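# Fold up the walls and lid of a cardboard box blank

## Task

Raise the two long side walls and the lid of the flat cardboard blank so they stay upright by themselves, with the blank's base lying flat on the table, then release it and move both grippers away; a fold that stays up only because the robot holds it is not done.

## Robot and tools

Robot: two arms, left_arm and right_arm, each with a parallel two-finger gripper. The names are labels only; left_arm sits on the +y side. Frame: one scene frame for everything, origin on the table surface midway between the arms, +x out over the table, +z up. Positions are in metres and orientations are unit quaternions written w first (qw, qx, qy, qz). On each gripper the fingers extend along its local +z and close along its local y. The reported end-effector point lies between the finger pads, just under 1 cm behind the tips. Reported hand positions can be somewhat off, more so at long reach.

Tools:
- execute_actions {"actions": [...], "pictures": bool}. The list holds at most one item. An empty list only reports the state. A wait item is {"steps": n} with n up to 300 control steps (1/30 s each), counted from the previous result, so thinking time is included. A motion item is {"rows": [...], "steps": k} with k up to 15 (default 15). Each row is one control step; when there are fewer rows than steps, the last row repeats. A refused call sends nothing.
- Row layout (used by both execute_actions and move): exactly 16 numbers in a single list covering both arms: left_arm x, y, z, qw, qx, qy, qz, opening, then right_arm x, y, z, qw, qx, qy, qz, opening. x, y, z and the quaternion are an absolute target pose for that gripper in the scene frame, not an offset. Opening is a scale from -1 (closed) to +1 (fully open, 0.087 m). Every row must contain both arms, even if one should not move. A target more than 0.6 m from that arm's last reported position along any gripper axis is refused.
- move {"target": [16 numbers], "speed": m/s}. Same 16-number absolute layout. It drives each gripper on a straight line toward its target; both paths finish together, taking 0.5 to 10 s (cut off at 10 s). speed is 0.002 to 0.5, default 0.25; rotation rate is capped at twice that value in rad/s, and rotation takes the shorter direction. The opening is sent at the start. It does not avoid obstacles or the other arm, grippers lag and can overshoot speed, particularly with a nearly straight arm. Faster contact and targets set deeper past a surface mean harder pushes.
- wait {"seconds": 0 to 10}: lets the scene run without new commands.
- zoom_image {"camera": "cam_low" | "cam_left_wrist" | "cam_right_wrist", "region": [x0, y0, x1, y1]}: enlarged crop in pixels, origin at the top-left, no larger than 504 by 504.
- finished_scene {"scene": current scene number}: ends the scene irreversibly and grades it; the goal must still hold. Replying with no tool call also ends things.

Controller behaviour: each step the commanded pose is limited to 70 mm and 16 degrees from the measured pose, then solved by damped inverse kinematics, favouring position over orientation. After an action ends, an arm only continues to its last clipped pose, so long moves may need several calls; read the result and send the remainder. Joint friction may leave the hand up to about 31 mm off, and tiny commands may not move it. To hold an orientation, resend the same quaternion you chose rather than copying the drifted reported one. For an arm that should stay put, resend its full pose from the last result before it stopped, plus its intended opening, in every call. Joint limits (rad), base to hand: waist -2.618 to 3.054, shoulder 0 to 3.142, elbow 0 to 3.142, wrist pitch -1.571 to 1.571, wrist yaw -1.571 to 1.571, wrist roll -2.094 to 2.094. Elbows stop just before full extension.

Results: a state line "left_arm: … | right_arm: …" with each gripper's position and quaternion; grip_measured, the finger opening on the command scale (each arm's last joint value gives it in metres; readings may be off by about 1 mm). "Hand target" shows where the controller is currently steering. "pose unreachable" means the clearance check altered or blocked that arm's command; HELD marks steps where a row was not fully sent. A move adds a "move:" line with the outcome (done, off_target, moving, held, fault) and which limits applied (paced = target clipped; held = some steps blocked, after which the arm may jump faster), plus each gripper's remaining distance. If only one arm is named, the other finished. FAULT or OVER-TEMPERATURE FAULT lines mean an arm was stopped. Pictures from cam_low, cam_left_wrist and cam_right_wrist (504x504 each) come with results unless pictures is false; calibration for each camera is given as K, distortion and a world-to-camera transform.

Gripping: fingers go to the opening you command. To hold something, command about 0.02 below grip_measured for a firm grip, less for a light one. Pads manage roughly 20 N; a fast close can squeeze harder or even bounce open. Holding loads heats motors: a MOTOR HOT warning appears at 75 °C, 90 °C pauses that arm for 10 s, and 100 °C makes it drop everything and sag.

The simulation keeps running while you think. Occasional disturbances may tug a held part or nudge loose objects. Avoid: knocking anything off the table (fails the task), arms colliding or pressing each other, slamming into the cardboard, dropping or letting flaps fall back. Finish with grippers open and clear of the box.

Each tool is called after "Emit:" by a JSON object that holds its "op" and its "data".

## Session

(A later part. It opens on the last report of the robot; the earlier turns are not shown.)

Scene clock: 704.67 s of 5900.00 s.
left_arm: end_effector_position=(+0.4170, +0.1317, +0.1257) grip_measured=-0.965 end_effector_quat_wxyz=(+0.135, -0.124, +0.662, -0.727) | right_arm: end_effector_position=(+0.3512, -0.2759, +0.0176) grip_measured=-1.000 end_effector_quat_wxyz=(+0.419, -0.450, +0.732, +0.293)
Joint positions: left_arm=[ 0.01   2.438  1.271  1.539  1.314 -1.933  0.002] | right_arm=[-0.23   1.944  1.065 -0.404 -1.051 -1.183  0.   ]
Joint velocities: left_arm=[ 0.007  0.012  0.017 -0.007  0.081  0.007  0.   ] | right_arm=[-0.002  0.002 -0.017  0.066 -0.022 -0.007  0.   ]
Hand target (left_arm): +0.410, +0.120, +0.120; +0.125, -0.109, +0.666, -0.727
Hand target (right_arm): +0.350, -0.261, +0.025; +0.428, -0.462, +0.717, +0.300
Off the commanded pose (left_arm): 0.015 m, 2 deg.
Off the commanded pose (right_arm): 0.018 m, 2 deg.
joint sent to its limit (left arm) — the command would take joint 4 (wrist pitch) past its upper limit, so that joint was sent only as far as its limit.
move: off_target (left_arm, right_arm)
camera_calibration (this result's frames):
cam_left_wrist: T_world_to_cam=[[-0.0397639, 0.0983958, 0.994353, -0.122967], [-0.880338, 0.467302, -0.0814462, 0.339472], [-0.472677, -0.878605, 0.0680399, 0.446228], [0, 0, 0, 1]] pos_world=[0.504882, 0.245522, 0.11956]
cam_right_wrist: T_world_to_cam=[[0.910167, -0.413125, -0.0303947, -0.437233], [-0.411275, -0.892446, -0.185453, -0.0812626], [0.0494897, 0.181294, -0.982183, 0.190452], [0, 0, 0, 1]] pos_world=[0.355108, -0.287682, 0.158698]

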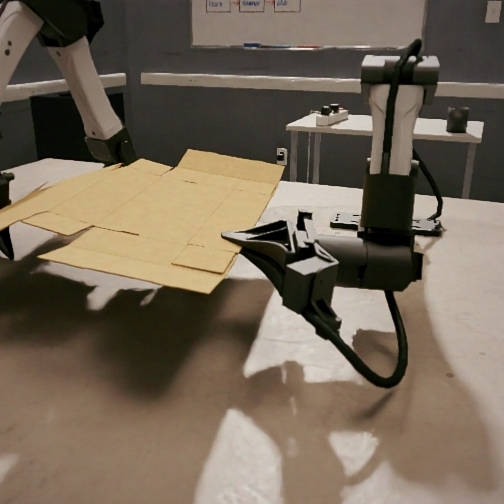

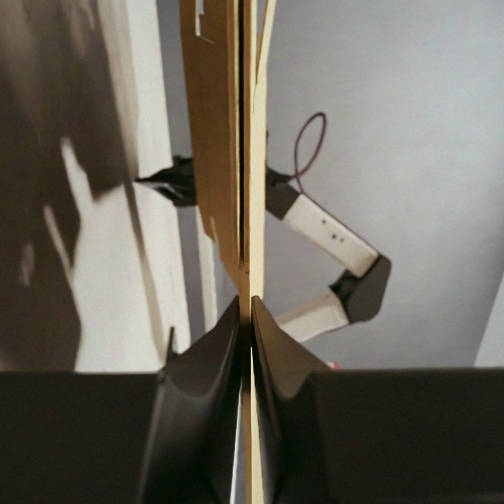

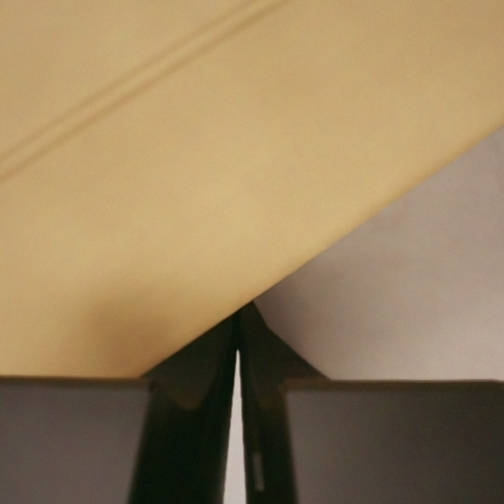

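Emit:
{"op": "move", "data": {"target": [0.41,0.12,0.12,0.125,-0.109,0.665,-0.728,-1, 0.34,-0.30,0.10,0.429,-0.461,0.718,0.297,-1], "speed": 0.08}}

Emit:
{"op": "move", "data": {"target": [0.41,0.12,0.12,0.125,-0.109,0.665,-0.728,-1, 0.34,-0.26,0.20,0.429,-0.461,0.718,0.297,-1], "speed": 0.08}}

Scene clock: 710.50 s of 5900.00 s.
left_arm: end_effector_position=(+0.4117, +0.1248, +0.1240) grip_measured=-0.965 end_effector_quat_wxyz=(+0.125, -0.110, +0.667, -0.726) | right_arm: end_effector_position=(+0.3337, -0.2957, +0.0857) grip_measured=-1.000 end_effector_quat_wxyz=(+0.415, -0.455, +0.726, +0.307)
Joint positions: left_arm=[-0.003  2.438  1.271  1.539  1.336 -1.927  0.002] | right_arm=[-0.307  1.844  1.24  -0.874 -1.083 -1.389  0.   ]
Joint velocities: left_arm=[ 0.002 -0.007 -0.017 -0.007  0.051  0.037 -0.001] | right_arm=[ 0.002 -0.012 -0.007  0.007  0.022  0.022  0.   ]
Hand target (left_arm): +0.410, +0.120, +0.120; +0.125, -0.109, +0.666, -0.727
Hand target (right_arm): +0.339, -0.299, +0.100; +0.429, -0.461, +0.718, +0.296
Off the commanded pose (left_arm): 0.007 m, 0 deg.
Off the commanded pose (right_arm): 0.016 m, 2 deg.
joint sent to its limit (left arm) — the command would take joint 4 (wrist pitch) past its upper limit, so that joint was sent only as far as its limit.
After step 90, 1.17 s passed at rest.
move: off_target (right_arm)
camera_calibration (this result's frames):
cam_left_wrist: T_world_to_cam=[[-0.0412811, 0.0897304, 0.99511, -0.119199], [-0.863646, 0.497597, -0.0806965, 0.327088], [-0.502405, -0.862754, 0.0569539, 0.449388], [0, 0, 0, 1]] pos_world=[0.503342, 0.235649, 0.119417]
cam_right_wrist: T_world_to_cam=[[0.920623, -0.387794, -0.0454957, -0.42211], [-0.38887, -0.900159, -0.196199, -0.102368], [0.0351314, 0.198317, -0.979508, 0.271407], [0, 0, 0, 1]] pos_world=[0.339261, -0.309664, 0.226557]

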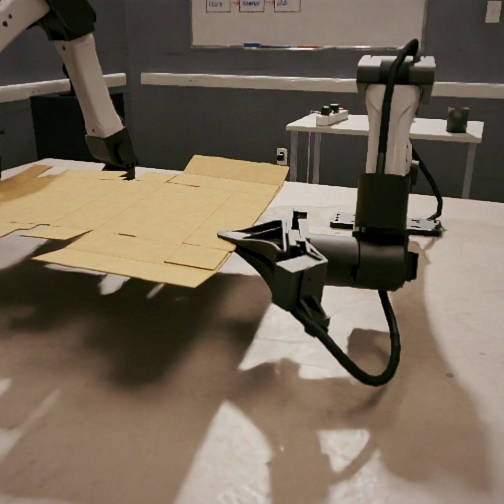

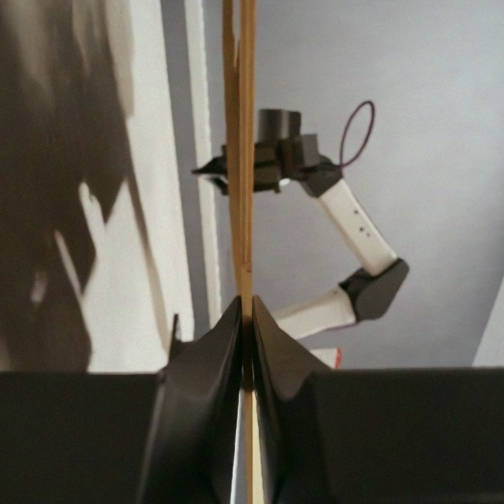

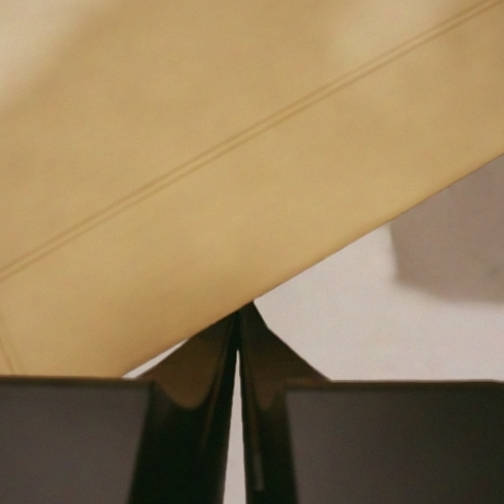

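Scene clock: 712.47 s of 5900.00 s.
left_arm: end_effector_position=(+0.4126, +0.1268, +0.1240) grip_measured=-0.965 end_effector_quat_wxyz=(+0.130, -0.110, +0.667, -0.725) | right_arm: end_effector_position=(+0.3401, -0.2667, +0.1848) grip_measured=-1.000 end_effector_quat_wxyz=(+0.420, -0.455, +0.726, +0.298)
Joint positions: left_arm=[ 0.001  2.438  1.271  1.54   1.334 -1.921  0.002] | right_arm=[-0.215  1.703  1.461 -1.035 -1.059 -1.18   0.   ]
Joint velocities: left_arm=[ 0.022 -0.017 -0.007  0.022 -0.066  0.051 -0.001] | right_arm=[ 0.012 -0.027 -0.002  0.007  0.037 -0.007  0.   ]
Hand target (left_arm): +0.410, +0.120, +0.120; +0.125, -0.109, +0.666, -0.727
Hand target (right_arm): +0.339, -0.260, +0.199; +0.429, -0.461, +0.717, +0.298
Off the commanded pose (left_arm): 0.008 m, 1 deg.
Off the commanded pose (right_arm): 0.017 m, 2 deg.
joint sent to its limit (left arm) — the command would take joint 4 (wrist pitch) past its upper limit, so that joint was sent only as far as its limit.
move: off_target (right_arm)
camera_calibration (this result's frames):
cam_left_wrist: T_world_to_cam=[[-0.0480734, 0.0881958, 0.994942, -0.116242], [-0.866517, 0.491777, -0.0854613, 0.329407], [-0.496827, -0.866243, 0.0527818, 0.450188], [0, 0, 0, 1]] pos_world=[0.503514, 0.23823, 0.120044]
cam_right_wrist: T_world_to_cam=[[0.916706, -0.39855, -0.0284312, -0.416926], [-0.396196, -0.897459, -0.193896, -0.051565], [0.0517615, 0.18901, -0.98061, 0.354558], [0, 0, 0, 1]] pos_world=[0.343416, -0.279458, 0.325832]

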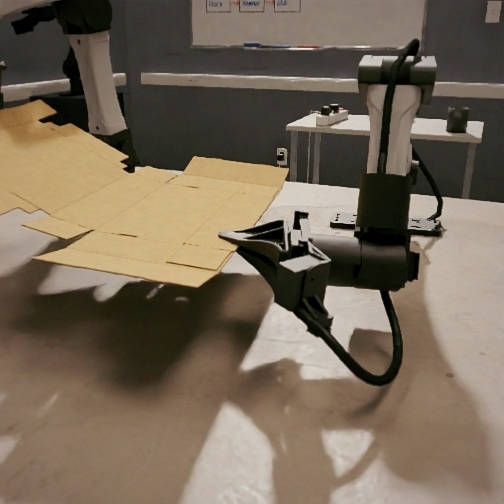

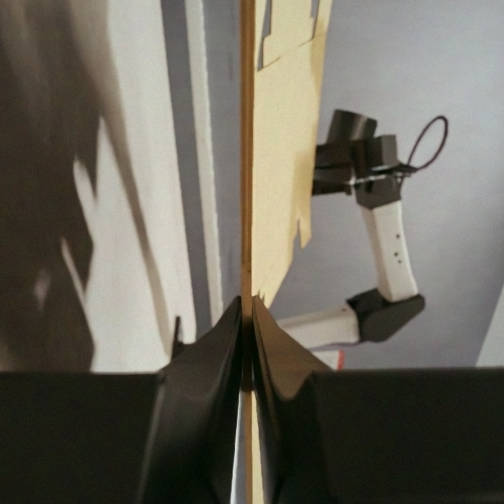

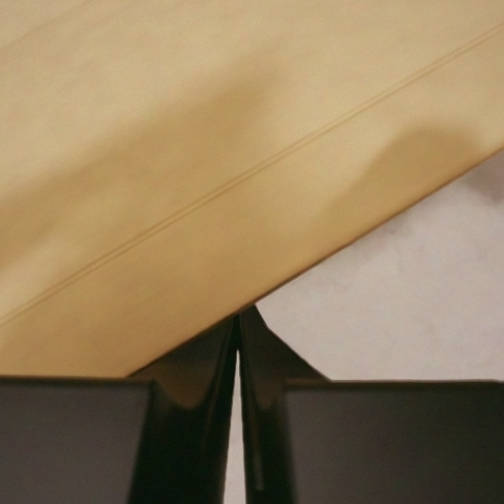

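Emit:
{"op": "move", "data": {"target": [0.41,0.12,0.12,0.125,-0.109,0.665,-0.728,-1, 0.34,-0.19,0.30,0.429,-0.461,0.718,0.297,-1], "speed": 0.08}}

Emit:
{"op": "move", "data": {"target": [0.41,0.12,0.12,0.125,-0.109,0.665,-0.728,-1, 0.34,-0.10,0.33,0.429,-0.461,0.718,0.297,-1], "speed": 0.08}}

Scene clock: 719.00 s of 5900.00 s.
left_arm: end_effector_position=(+0.4117, +0.1267, +0.1236) grip_measured=-0.965 end_effector_quat_wxyz=(+0.129, -0.108, +0.668, -0.725) | right_arm: end_effector_position=(+0.3423, -0.1952, +0.2892) grip_measured=-1.000 end_effector_quat_wxyz=(+0.423, -0.458, +0.723, +0.299)
Joint positions: left_arm=[ 0.001  2.438  1.271  1.54   1.339 -1.919  0.002] | right_arm=[ 0.002  1.663  1.795 -1.093 -0.969 -0.816  0.   ]
Joint velocities: left_arm=[ 0.002  0.012 -0.012 -0.037 -0.007  0.007 -0.002] | right_arm=[ 0.002 -0.017 -0.002  0.022 -0.037 -0.007  0.   ]
Hand target (left_arm): +0.410, +0.120, +0.120; +0.125, -0.109, +0.666, -0.727
Hand target (right_arm): +0.340, -0.191, +0.300; +0.428, -0.461, +0.718, +0.298
Off the commanded pose (left_arm): 0.008 m, 1 deg.
Off the commanded pose (right_arm): 0.012 m, 1 deg.
joint sent to its limit (left arm) — the command would take joint 4 (wrist pitch) past its upper limit, so that joint was sent only as far as its limit.
After step 90, 1.33 s passed at rest.
move: off_target (right_arm)
camera_calibration (this result's frames):
cam_left_wrist: T_world_to_cam=[[-0.0492535, 0.0859998, 0.995077, -0.115121], [-0.864181, 0.495841, -0.0856277, 0.327265], [-0.500764, -0.864144, 0.0498975, 0.451411], [0, 0, 0, 1]] pos_world=[0.503196, 0.237713, 0.120053]
cam_right_wrist: T_world_to_cam=[[0.919338, -0.392777, -0.023333, -0.38872], [-0.389269, -0.899278, -0.19942, 0.0325747], [0.0573449, 0.192417, -0.979636, 0.441722], [0, 0, 0, 1]] pos_world=[0.344714, -0.208381, 0.430153]

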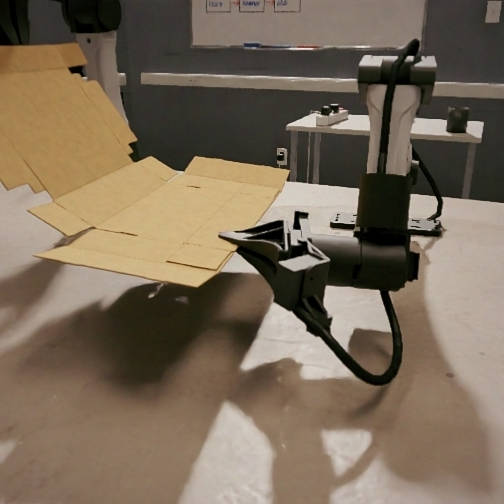

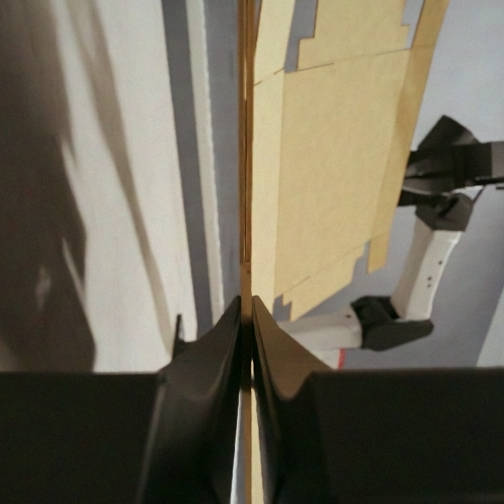

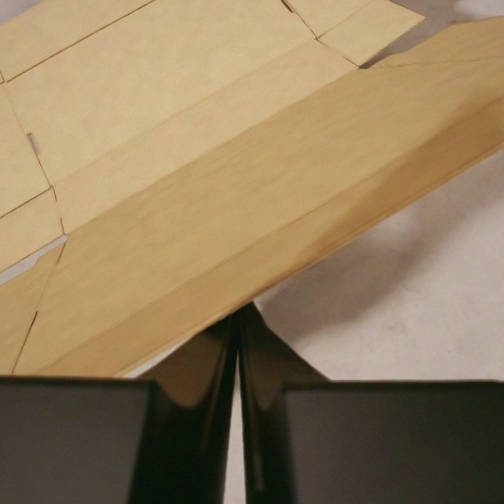

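Scene clock: 720.73 s of 5900.00 s.
left_arm: end_effector_position=(+0.4126, +0.1268, +0.1240) grip_measured=-0.965 end_effector_quat_wxyz=(+0.130, -0.110, +0.667, -0.725) | right_arm: end_effector_position=(+0.3359, -0.1082, +0.3212) grip_measured=-1.000 end_effector_quat_wxyz=(+0.416, -0.458, +0.728, +0.297)
Joint positions: left_arm=[ 0.001  2.438  1.271  1.54   1.334 -1.92   0.002] | right_arm=[ 0.276  1.677  1.912 -0.969 -0.775 -0.506  0.   ]
Joint velocities: left_arm=[ 0.007 -0.002  0.002 -0.022  0.051 -0.051 -0.001] | right_arm=[ 0.032 -0.002 -0.002 -0.037  0.022  0.022  0.   ]
Hand target (left_arm): +0.410, +0.120, +0.120; +0.125, -0.109, +0.666, -0.727
Hand target (right_arm): +0.341, -0.101, +0.330; +0.428, -0.461, +0.718, +0.298
Off the commanded pose (left_arm): 0.008 m, 1 deg.
Off the commanded pose (right_arm): 0.013 m, 2 deg.
joint sent to its limit (left arm) — the command would take joint 4 (wrist pitch) past its upper limit, so that joint was sent only as far as its limit.
move: off_target (right_arm)
camera_calibration (this result's frames):
cam_left_wrist: T_world_to_cam=[[-0.0484327, 0.0880677, 0.994936, -0.116061], [-0.866503, 0.491759, -0.0857091, 0.329433], [-0.496817, -0.866266, 0.0524937, 0.450223], [0, 0, 0, 1]] pos_world=[0.503512, 0.238232, 0.120075]
cam_right_wrist: T_world_to_cam=[[0.918247, -0.394926, -0.0292463, -0.345884], [-0.393324, -0.900954, -0.183242, 0.110689], [0.0460173, 0.179765, -0.982633, 0.46015], [0, 0, 0, 1]] pos_world=[0.339969, -0.119592, 0.462325]

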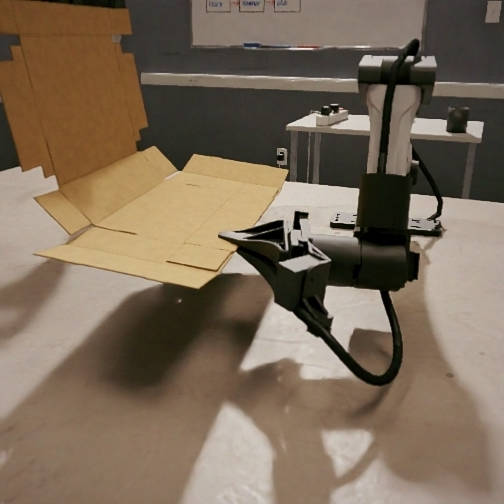

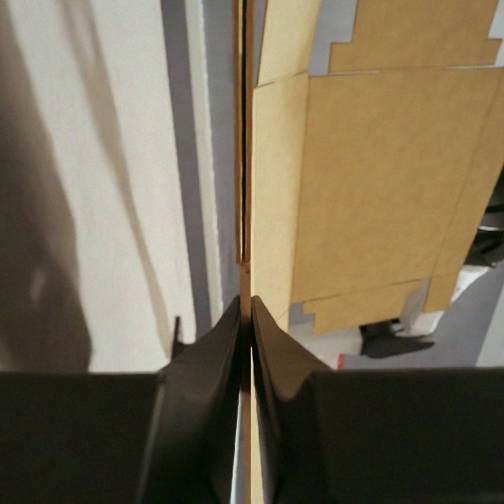

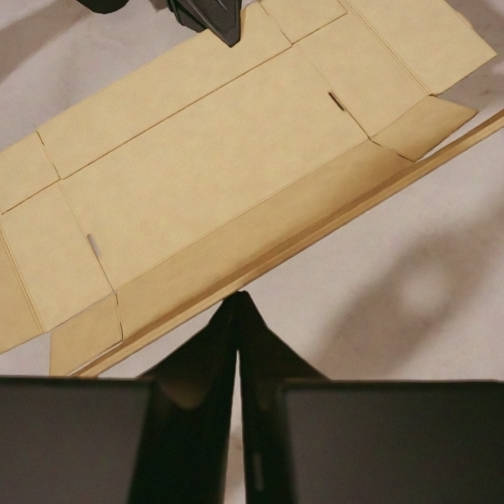

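Emit:
{"op": "move", "data": {"target": [0.41,0.12,0.12,0.125,-0.109,0.665,-0.728,-1, 0.35,-0.09,0.20,0.059,0.126,0.897,0.419,-1], "speed": 0.08}}

Emit:
{"op": "move", "data": {"target": [0.41,0.12,0.12,0.125,-0.109,0.665,-0.728,-1, 0.35,-0.10,0.14,0.089,0.106,0.758,0.636,1], "speed": 0.08}}

Scene clock: 737.07 s of 5900.00 s.
left_arm: end_effector_position=(+0.4104, +0.1264, +0.1180) grip_measured=-0.965 end_effector_quat_wxyz=(+0.126, -0.106, +0.670, -0.723) | right_arm: end_effector_position=(+0.3486, -0.0925, +0.2195) grip_measured=-1.000 end_effector_quat_wxyz=(+0.080, +0.115, +0.896, +0.421)
Joint positions: left_arm=[ 0.001  2.449  1.271  1.54   1.348 -1.909  0.002] | right_arm=[ 0.237  1.859  1.733 -0.887 -0.728  0.693  0.   ]
Joint velocities: left_arm=[ 0.002 -0.007  0.002 -0.037  0.007  0.022 -0.001] | right_arm=[-0.007  0.007 -0.002 -0.022 -0.037  0.051  0.   ]
Hand target (left_arm): +0.410, +0.120, +0.120; +0.125, -0.109, +0.666, -0.727
Hand target (right_arm): +0.351, -0.090, +0.202; +0.059, +0.127, +0.897, +0.419
Off the commanded pose (left_arm): 0.007 m, 1 deg.
Off the commanded pose (right_arm): 0.020 m, 3 deg.
joint sent to its limit (left arm) — the command would take joint 4 (wrist pitch) past its upper limit, so that joint was sent only as far as its limit.
After step 90, 3.90 s passed at rest.
move: off_target (right_arm)
camera_calibration (this result's frames):
cam_left_wrist: T_world_to_cam=[[-0.0466275, 0.0813435, 0.995595, -0.110147], [-0.860663, 0.502631, -0.0813748, 0.322906], [-0.507036, -0.860666, 0.0465729, 0.453354], [0, 0, 0, 1]] pos_world=[0.502643, 0.236843, 0.114824]
cam_right_wrist: T_world_to_cam=[[-0.115479, -0.626338, -0.770951, 0.147486], [-0.795383, -0.406612, 0.44948, 0.158199], [-0.595004, 0.665107, -0.451223, 0.508477], [0, 0, 0, 1]] pos_world=[0.445406, -0.18149, 0.272034]

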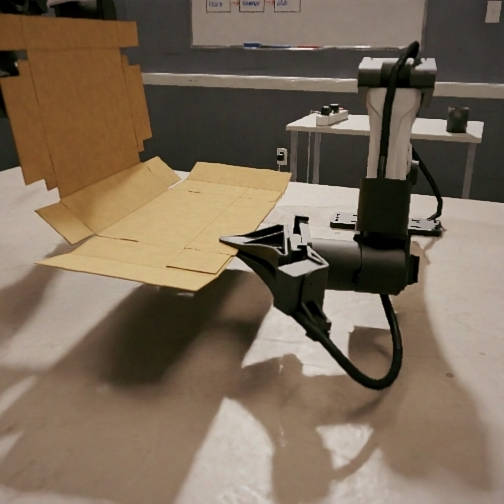

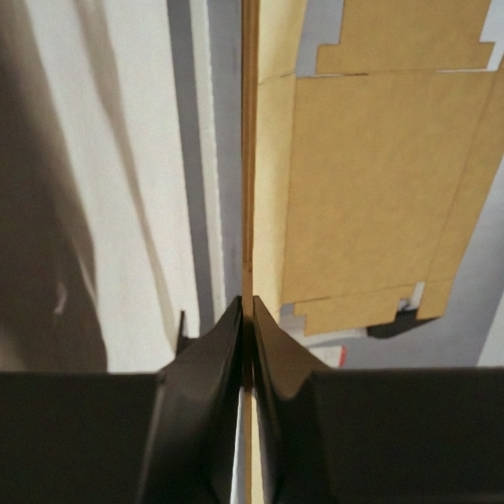

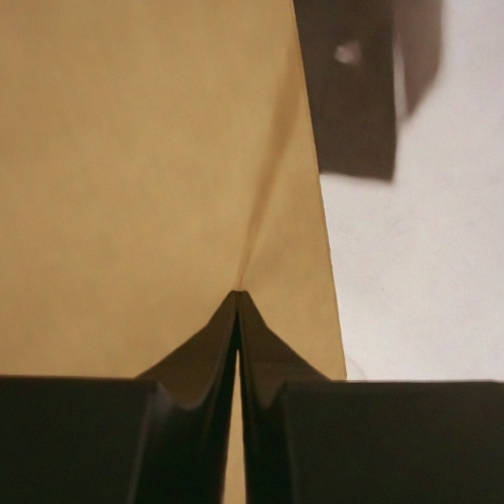

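Scene clock: 740.87 s of 5900.00 s.
left_arm: end_effector_position=(+0.4099, +0.1273, +0.1169) grip_measured=-0.940 end_effector_quat_wxyz=(+0.129, -0.101, +0.672, -0.722) | right_arm: end_effector_position=(+0.3511, -0.1008, +0.1584) grip_measured=+0.998 end_effector_quat_wxyz=(+0.100, +0.083, +0.755, +0.643)
Joint positions: left_arm=[ 0.003  2.449  1.271  1.537  1.353 -1.895  0.003] | right_arm=[ 0.119  1.897  1.035  0.452 -1.178  1.144  0.087]
Joint velocities: left_arm=[-0.007  0.007 -0.007 -0.007  0.037  0.022  0.   ] | right_arm=[-0.017  0.017 -0.012  0.066 -0.022  0.007  0.   ]
Hand target (left_arm): +0.410, +0.120, +0.120; +0.125, -0.109, +0.666, -0.727
Hand target (right_arm): +0.350, -0.101, +0.140; +0.088, +0.104, +0.760, +0.635
Off the commanded pose (left_arm): 0.008 m, 1 deg.
Off the commanded pose (right_arm): 0.018 m, 3 deg.
move: off_target (right_arm)
camera_calibration (this result's frames):
cam_left_wrist: T_world_to_cam=[[-0.0568984, 0.0753744, 0.995531, -0.104173], [-0.858966, 0.504536, -0.087293, 0.321705], [-0.508861, -0.860094, 0.0360368, 0.455851], [0, 0, 0, 1]] pos_world=[0.502371, 0.237615, 0.115363]
cam_right_wrist: T_world_to_cam=[[0.0273928, -0.165711, -0.985794, 0.125739], [-0.809177, -0.582699, 0.0754662, 0.230672], [-0.586927, 0.795614, -0.150051, 0.450511], [0, 0, 0, 1]] pos_world=[0.447627, -0.203184, 0.174145]

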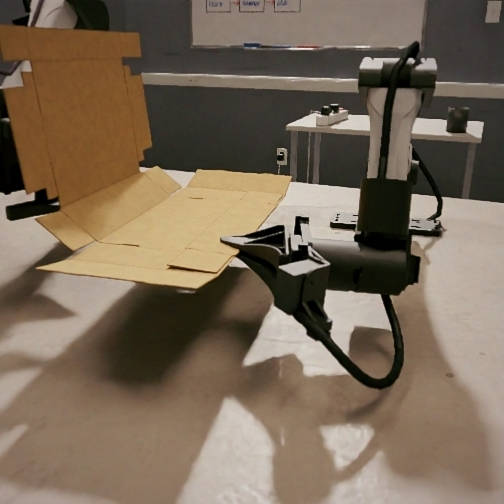

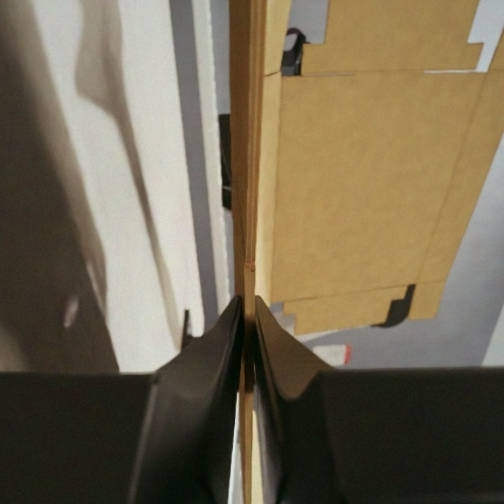

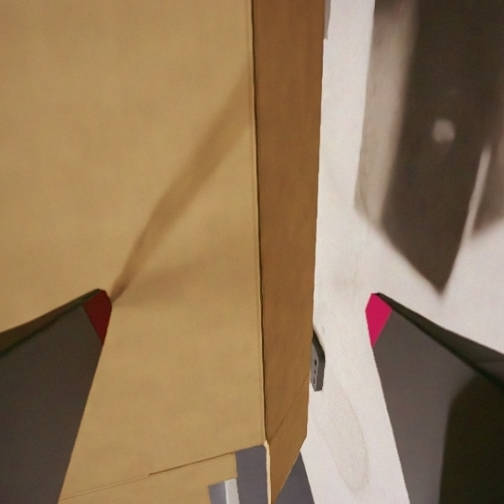

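Emit:
{"op": "move", "data": {"target": [0.41,0.12,0.12,0.125,-0.109,0.665,-0.728,-1, 0.35,-0.135,0.105,0.089,0.106,0.758,0.636,1], "speed": 0.06}}

Emit:
{"op": "move", "data": {"target": [0.41,0.12,0.12,0.125,-0.109,0.665,-0.728,-1, 0.36,-0.06,0.115,0.089,0.106,0.758,0.636,1], "speed": 0.06}}

Scene clock: 746.77 s of 5900.00 s.
left_arm: end_effector_position=(+0.4105, +0.1251, +0.1182) grip_measured=-0.965 end_effector_quat_wxyz=(+0.124, -0.107, +0.670, -0.724) | right_arm: end_effector_position=(+0.3521, -0.1316, +0.1117) grip_measured=+0.998 end_effector_quat_wxyz=(+0.090, +0.103, +0.758, +0.638)
Joint positions: left_arm=[-0.002  2.449  1.271  1.539  1.345 -1.912  0.002] | right_arm=[ 0.038  1.995  0.99   0.47  -1.23   1.057  0.087]
Joint velocities: left_arm=[ 0.002 -0.022  0.007  0.066 -0.022  0.037 -0.   ] | right_arm=[-0.002  0.007 -0.002 -0.066  0.007 -0.051  0.   ]
Hand target (left_arm): +0.410, +0.120, +0.120; +0.125, -0.109, +0.666, -0.727
Hand target (right_arm): +0.350, -0.135, +0.105; +0.089, +0.106, +0.758, +0.637
Off the commanded pose (left_arm): 0.005 m, 1 deg.
Off the commanded pose (right_arm): 0.008 m, 0 deg.
joint sent to its limit (left arm) — the command would take joint 4 (wrist pitch) past its upper limit, so that joint was sent only as far as its limit.
After step 90, 1.50 s passed at rest.
move: done
camera_calibration (this result's frames):
cam_left_wrist: T_world_to_cam=[[-0.0430815, 0.0834194, 0.995583, -0.111976], [-0.860742, 0.502815, -0.0793772, 0.323498], [-0.507216, -0.860359, 0.0501405, 0.451908], [0, 0, 0, 1]] pos_world=[0.502839, 0.235484, 0.114501]
cam_right_wrist: T_world_to_cam=[[-0.0177707, -0.172136, -0.984913, 0.0895584], [-0.816552, -0.565974, 0.11365, 0.217529], [-0.576998, 0.806252, -0.1305, 0.464326], [0, 0, 0, 1]] pos_world=[0.44713, -0.235832, 0.12408]

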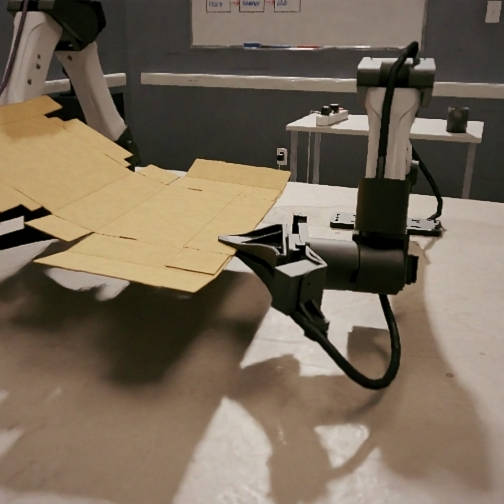

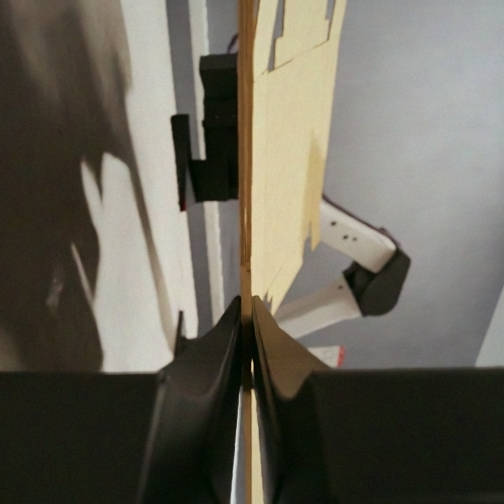

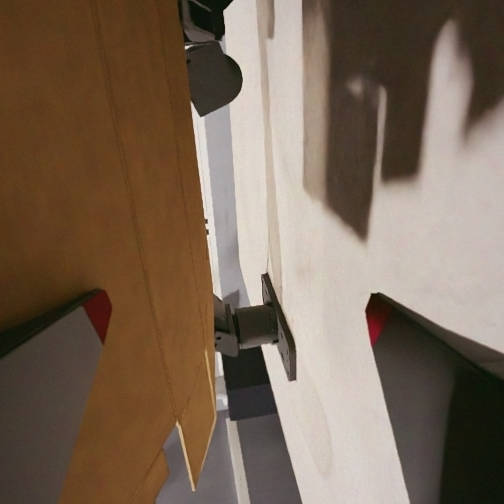

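Scene clock: 748.57 s of 5900.00 s.
left_arm: end_effector_position=(+0.4126, +0.1255, +0.1198) grip_measured=-0.965 end_effector_quat_wxyz=(+0.122, -0.118, +0.667, -0.726) | right_arm: end_effector_position=(+0.3568, -0.0709, +0.1064) grip_measured=+0.998 end_effector_quat_wxyz=(+0.082, +0.125, +0.764, +0.628)
Joint positions: left_arm=[-0.002  2.449  1.271  1.539  1.332 -1.931  0.002] | right_arm=[ 0.199  2.035  1.002  0.615 -1.062  1.233  0.087]
Joint velocities: left_arm=[-0.012 -0.017 -0.012 -0.007  0.037 -0.007  0.001] | right_arm=[-0.017 -0.002 -0.017 -0.081 -0.066 -0.037 -0.001]
Hand target (left_arm): +0.410, +0.120, +0.120; +0.125, -0.109, +0.666, -0.727
Hand target (right_arm): +0.361, -0.061, +0.115; +0.088, +0.106, +0.759, +0.636
Off the commanded pose (left_arm): 0.006 m, 1 deg.
Off the commanded pose (right_arm): 0.014 m, 3 deg.
joint sent to its limit (left arm) — the command would take joint 4 (wrist pitch) past its upper limit, so that joint was sent only as far as its limit.
move: off_target (right_arm)
camera_calibration (this result's frames):
cam_left_wrist: T_world_to_cam=[[-0.0266314, 0.093677, 0.995246, -0.121532], [-0.867134, 0.493184, -0.069624, 0.327921], [-0.497362, -0.864867, 0.0680964, 0.447521], [0, 0, 0, 1]] pos_world=[0.503695, 0.236706, 0.113311]
cam_right_wrist: T_world_to_cam=[[-0.0641261, -0.18781, -0.98011, 0.109781], [-0.822724, -0.545914, 0.158438, 0.255256], [-0.564812, 0.81652, -0.119508, 0.41265], [0, 0, 0, 1]] pos_world=[0.450115, -0.176971, 0.11647]

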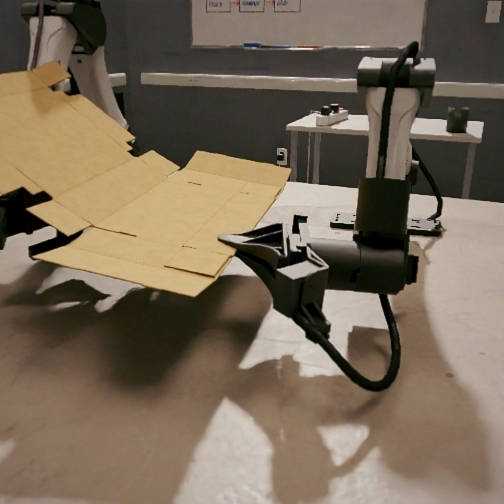

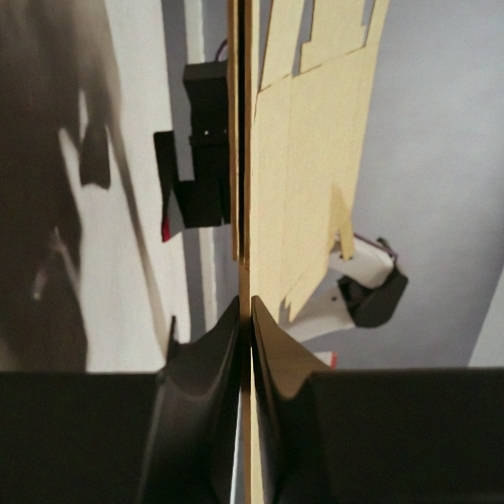

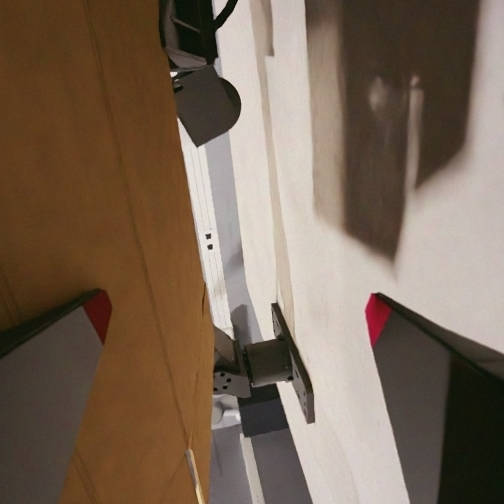

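Tip is now on wall2's underside. Raise it, then advance.

Emit:
{"op": "move", "data": {"target": [0.41,0.12,0.12,0.125,-0.109,0.665,-0.728,-1, 0.355,-0.085,0.15,0.089,0.106,0.758,0.636,1], "speed": 0.05}}

Emit:
{"op": "move", "data": {"target": [0.41,0.12,0.12,0.125,-0.109,0.665,-0.728,-1, 0.36,-0.035,0.15,0.089,0.106,0.758,0.636,1], "speed": 0.05}}

Scene clock: 754.30 s of 5900.00 s.
left_arm: end_effector_position=(+0.4128, +0.1245, +0.1206) grip_measured=-0.962 end_effector_quat_wxyz=(+0.117, -0.123, +0.665, -0.727) | right_arm: end_effector_position=(+0.3514, -0.0833, +0.1214) grip_measured=+0.998 end_effector_quat_wxyz=(+0.070, +0.139, +0.769, +0.619)
Joint positions: left_arm=[-0.005  2.449  1.271  1.539  1.329 -1.945  0.002] | right_arm=[ 0.171  1.958  1.002  0.468 -1.076  1.2    0.087]
Joint velocities: left_arm=[ 0.002 -0.002 -0.012 -0.037 -0.066  0.007  0.001] | right_arm=[-0.002 -0.022 -0.007  0.007  0.007 -0.007 -0.001]
Hand target (left_arm): +0.410, +0.120, +0.120; +0.125, -0.109, +0.666, -0.727
Hand target (right_arm): +0.354, -0.085, +0.149; +0.089, +0.106, +0.759, +0.636
Off the commanded pose (left_arm): 0.005 m, 2 deg.
Off the commanded pose (right_arm): 0.029 m, 5 deg.
joint sent to its limit (left arm) — the command would take joint 4 (wrist pitch) past its upper limit, so that joint was sent only as far as its limit.
After step 90, 1.50 s passed at rest.
move: off_target (right_arm)
camera_calibration (this result's frames):
cam_left_wrist: T_world_to_cam=[[-0.0130964, 0.0994373, 0.994958, -0.128477], [-0.867518, 0.493681, -0.0607581, 0.327589], [-0.497234, -0.863939, 0.0797982, 0.445154], [0, 0, 0, 1]] pos_world=[0.503852, 0.235637, 0.112211]
cam_right_wrist: T_world_to_cam=[[-0.103694, -0.201593, -0.973965, 0.133741], [-0.820427, -0.536247, 0.19834, 0.236805], [-0.56227, 0.819634, -0.109787, 0.419669], [0, 0, 0, 1]] pos_world=[0.444117, -0.190028, 0.129365]

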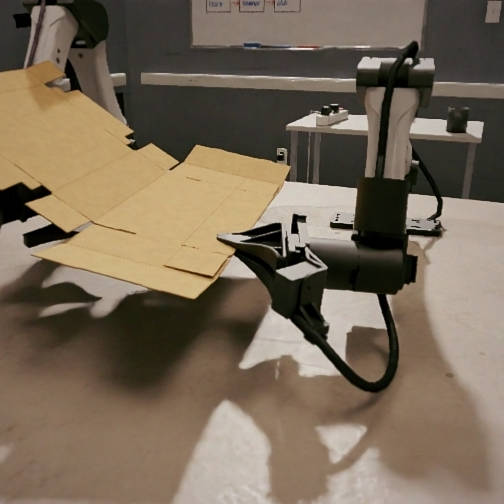

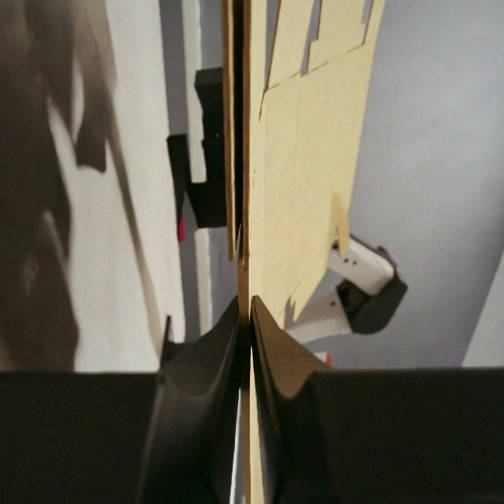

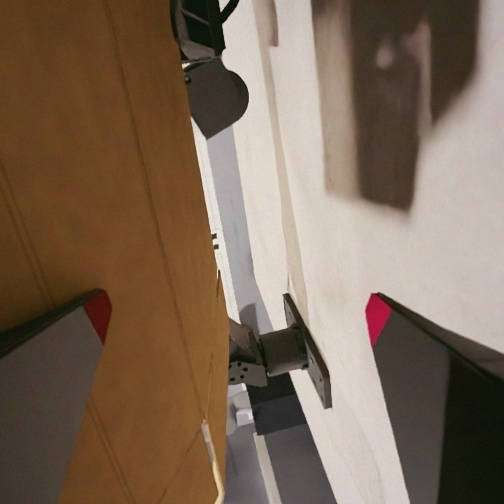

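Scene clock: 755.77 s of 5900.00 s.
left_arm: end_effector_position=(+0.4169, +0.1324, +0.1216) grip_measured=-0.954 end_effector_quat_wxyz=(+0.124, -0.134, +0.662, -0.727) | right_arm: end_effector_position=(+0.3594, -0.0535, +0.1404) grip_measured=+0.998 end_effector_quat_wxyz=(+0.085, +0.131, +0.764, +0.626)
Joint positions: left_arm=[ 0.012  2.449  1.271  1.539  1.317 -1.952  0.002] | right_arm=[ 0.244  1.958  1.053  0.517 -1.007  1.273  0.087]
Joint velocities: left_arm=[-0.012 -0.012 -0.007  0.022  0.051 -0.022 -0.001] | right_arm=[ 0.002  0.002 -0.007  0.037 -0.022  0.095  0.   ]
Hand target (left_arm): +0.410, +0.120, +0.120; +0.125, -0.110, +0.666, -0.727
Hand target (right_arm): +0.359, -0.036, +0.150; +0.089, +0.106, +0.759, +0.636
Off the commanded pose (left_arm): 0.014 m, 3 deg.
Off the commanded pose (right_arm): 0.021 m, 3 deg.
joint sent to its limit (left arm) — the command would take joint 4 (wrist pitch) past its upper limit, so that joint was sent only as far as its limit.
move: off_target (left_arm, right_arm)
camera_calibration (this result's frames):
cam_left_wrist: T_world_to_cam=[[-0.0104465, 0.105733, 0.99434, -0.132133], [-0.881146, 0.46913, -0.0591422, 0.33607], [-0.472728, -0.876777, 0.0882655, 0.444399], [0, 0, 0, 1]] pos_world=[0.504827, 0.245949, 0.112036]
cam_right_wrist: T_world_to_cam=[[-0.0699498, -0.190119, -0.979266, 0.148346], [-0.829518, -0.534176, 0.162961, 0.263931], [-0.554083, 0.823717, -0.120342, 0.400667], [0, 0, 0, 1]] pos_world=[0.451315, -0.160847, 0.150477]

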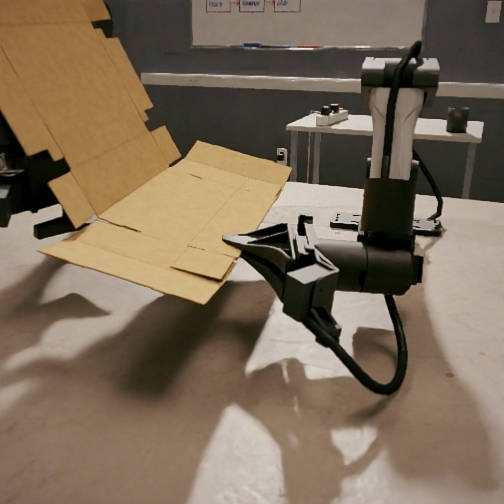

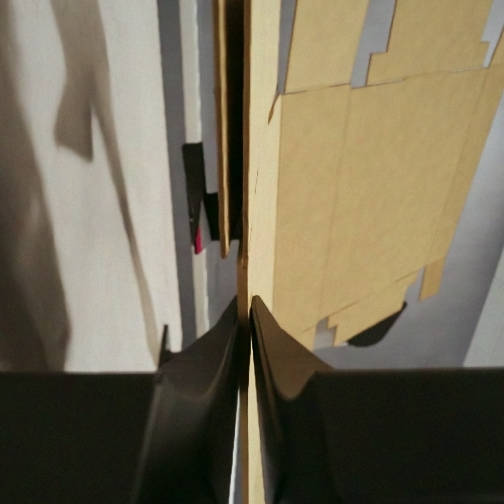

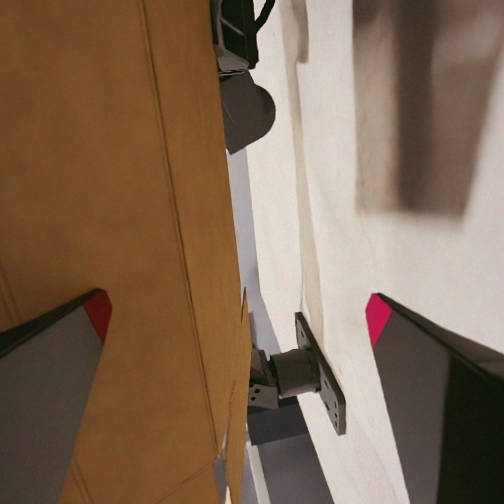

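Progressing. Up a bit and further.

Emit:
{"op": "move", "data": {"target": [0.41,0.11,0.12,0.125,-0.109,0.665,-0.728,-1, 0.365,-0.02,0.17,0.089,0.106,0.758,0.636,1], "speed": 0.04}}

Emit:
{"op": "move", "data": {"target": [0.41,0.11,0.12,0.125,-0.109,0.665,-0.728,-1, 0.37,0.025,0.16,0.089,0.106,0.758,0.636,1], "speed": 0.04}}

Scene clock: 761.57 s of 5900.00 s.
left_arm: end_effector_position=(+0.4220, +0.1356, +0.1239) grip_measured=-0.937 end_effector_quat_wxyz=(-0.130, +0.149, -0.655, +0.729) | right_arm: end_effector_position=(+0.3694, -0.0407, +0.1567) grip_measured=+0.998 end_effector_quat_wxyz=(+0.091, +0.131, +0.762, +0.627)
Joint positions: left_arm=[ 0.017  2.449  1.271  1.539  1.29  -1.965  0.003] | right_arm=[ 0.271  1.958  1.121  0.479 -0.973  1.296  0.087]
Joint velocities: left_arm=[ 0.012 -0.012 -0.007 -0.022  0.022  0.051 -0.003] | right_arm=[-0.007 -0.007 -0.002 -0.007 -0.022  0.037  0.   ]
Hand target (left_arm): +0.410, +0.111, +0.120; -0.124, +0.109, -0.664, +0.729
Hand target (right_arm): +0.364, -0.021, +0.170; +0.089, +0.106, +0.759, +0.637
Off the commanded pose (left_arm): 0.029 m, 5 deg.
Off the commanded pose (right_arm): 0.025 m, 3 deg.
joint sent to its limit (left arm) — the command would take joint 4 (wrist pitch) past its upper limit, so that joint was sent only as far as its limit.
After step 90, 1.37 s passed at rest.
move: off_target (left_arm, right_arm)
camera_calibration (this result's frames):
cam_left_wrist: T_world_to_cam=[[-0.00274571, 0.11991, 0.992781, -0.139655], [-0.895027, 0.442492, -0.0559204, 0.348229], [-0.446003, -0.88872, 0.106108, 0.437543], [0, 0, 0, 1]] pos_world=[0.506437, 0.25151, 0.111693]
cam_right_wrist: T_world_to_cam=[[-0.0613776, -0.187586, -0.980329, 0.164536], [-0.835811, -0.527206, 0.15321, 0.2805], [-0.545575, 0.828773, -0.124428, 0.395246], [0, 0, 0, 1]] pos_world=[0.46018, -0.148823, 0.167503]

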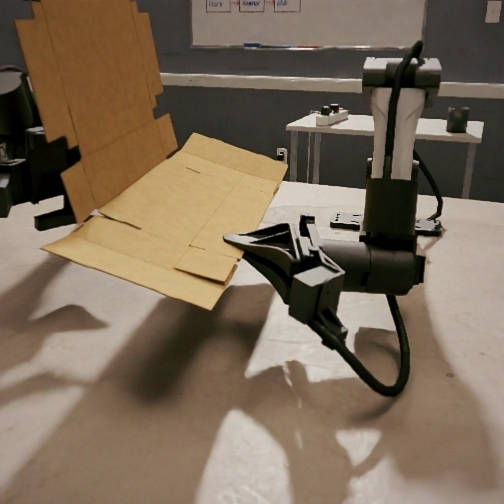

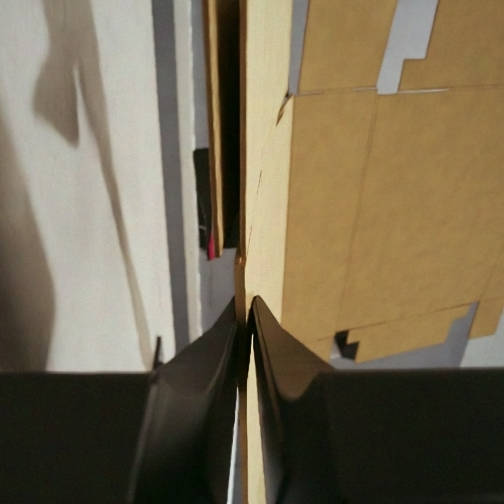

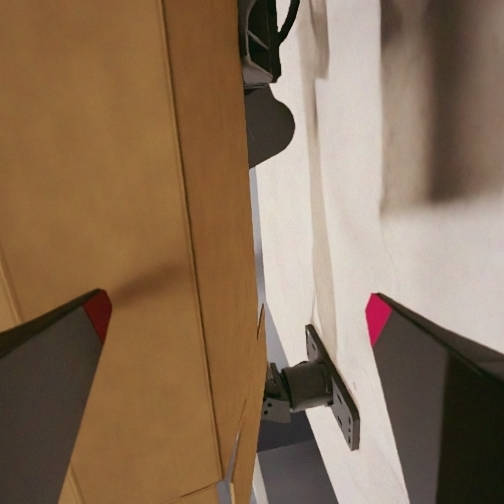

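Scene clock: 763.83 s of 5900.00 s.
left_arm: end_effector_position=(+0.4152, +0.1189, +0.1205) grip_measured=-0.966 end_effector_quat_wxyz=(+0.132, -0.115, +0.664, -0.727) | right_arm: end_effector_position=(+0.3682, +0.0161, +0.1633) grip_measured=+0.998 end_effector_quat_wxyz=(+0.088, +0.106, +0.758, +0.637)
Joint positions: left_arm=[-0.018  2.449  1.271  1.537  1.304 -1.909  0.001] | right_arm=[ 0.396  2.029  1.218  0.532 -0.897  1.352  0.087]
Joint velocities: left_arm=[-0.012  0.012 -0.002 -0.051 -0.022 -0.007 -0.   ] | right_arm=[ 0.007 -0.012 -0.002 -0.007  0.007  0.022 -0.001]
Hand target (left_arm): +0.410, +0.110, +0.120; +0.125, -0.109, +0.665, -0.728
Hand target (right_arm): +0.371, +0.024, +0.160; +0.089, +0.106, +0.759, +0.636
Off the commanded pose (left_arm): 0.010 m, 1 deg.
Off the commanded pose (right_arm): 0.010 m, 0 deg.
move: done
camera_calibration (this result's frames):
cam_left_wrist: T_world_to_cam=[[-0.0472157, 0.0957804, 0.994282, -0.113173], [-0.871423, 0.482597, -0.0878707, 0.338733], [-0.488254, -0.870589, 0.060679, 0.440876], [0, 0, 0, 1]] pos_world=[0.505096, 0.23119, 0.115539]
cam_right_wrist: T_world_to_cam=[[-0.0245044, -0.172123, -0.984771, 0.168479], [-0.816532, -0.564891, 0.119052, 0.307527], [-0.576779, 0.807014, -0.126701, 0.360631], [0, 0, 0, 1]] pos_world=[0.463239, -0.088316, 0.174993]

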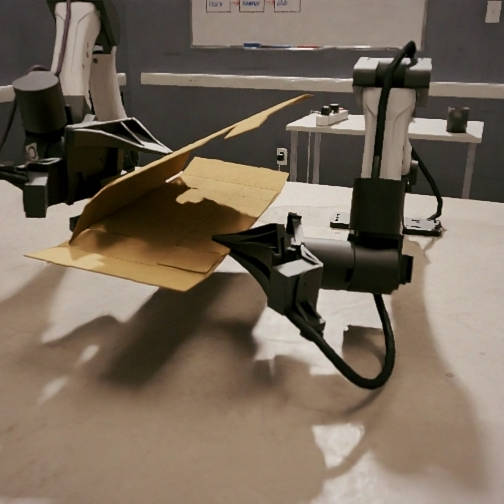

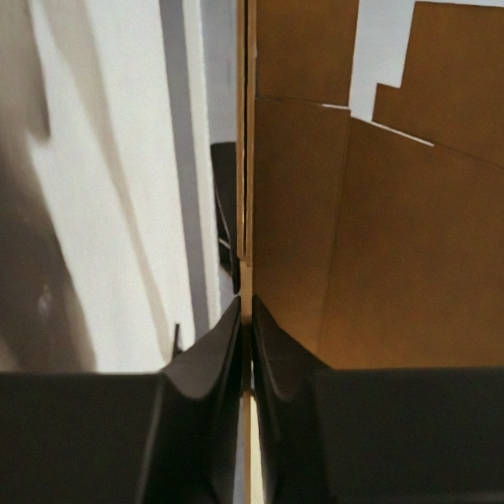

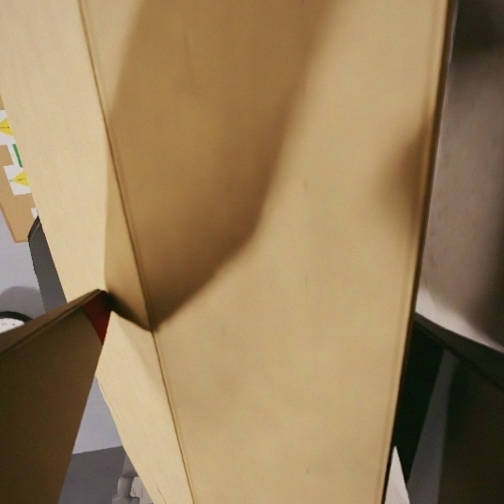

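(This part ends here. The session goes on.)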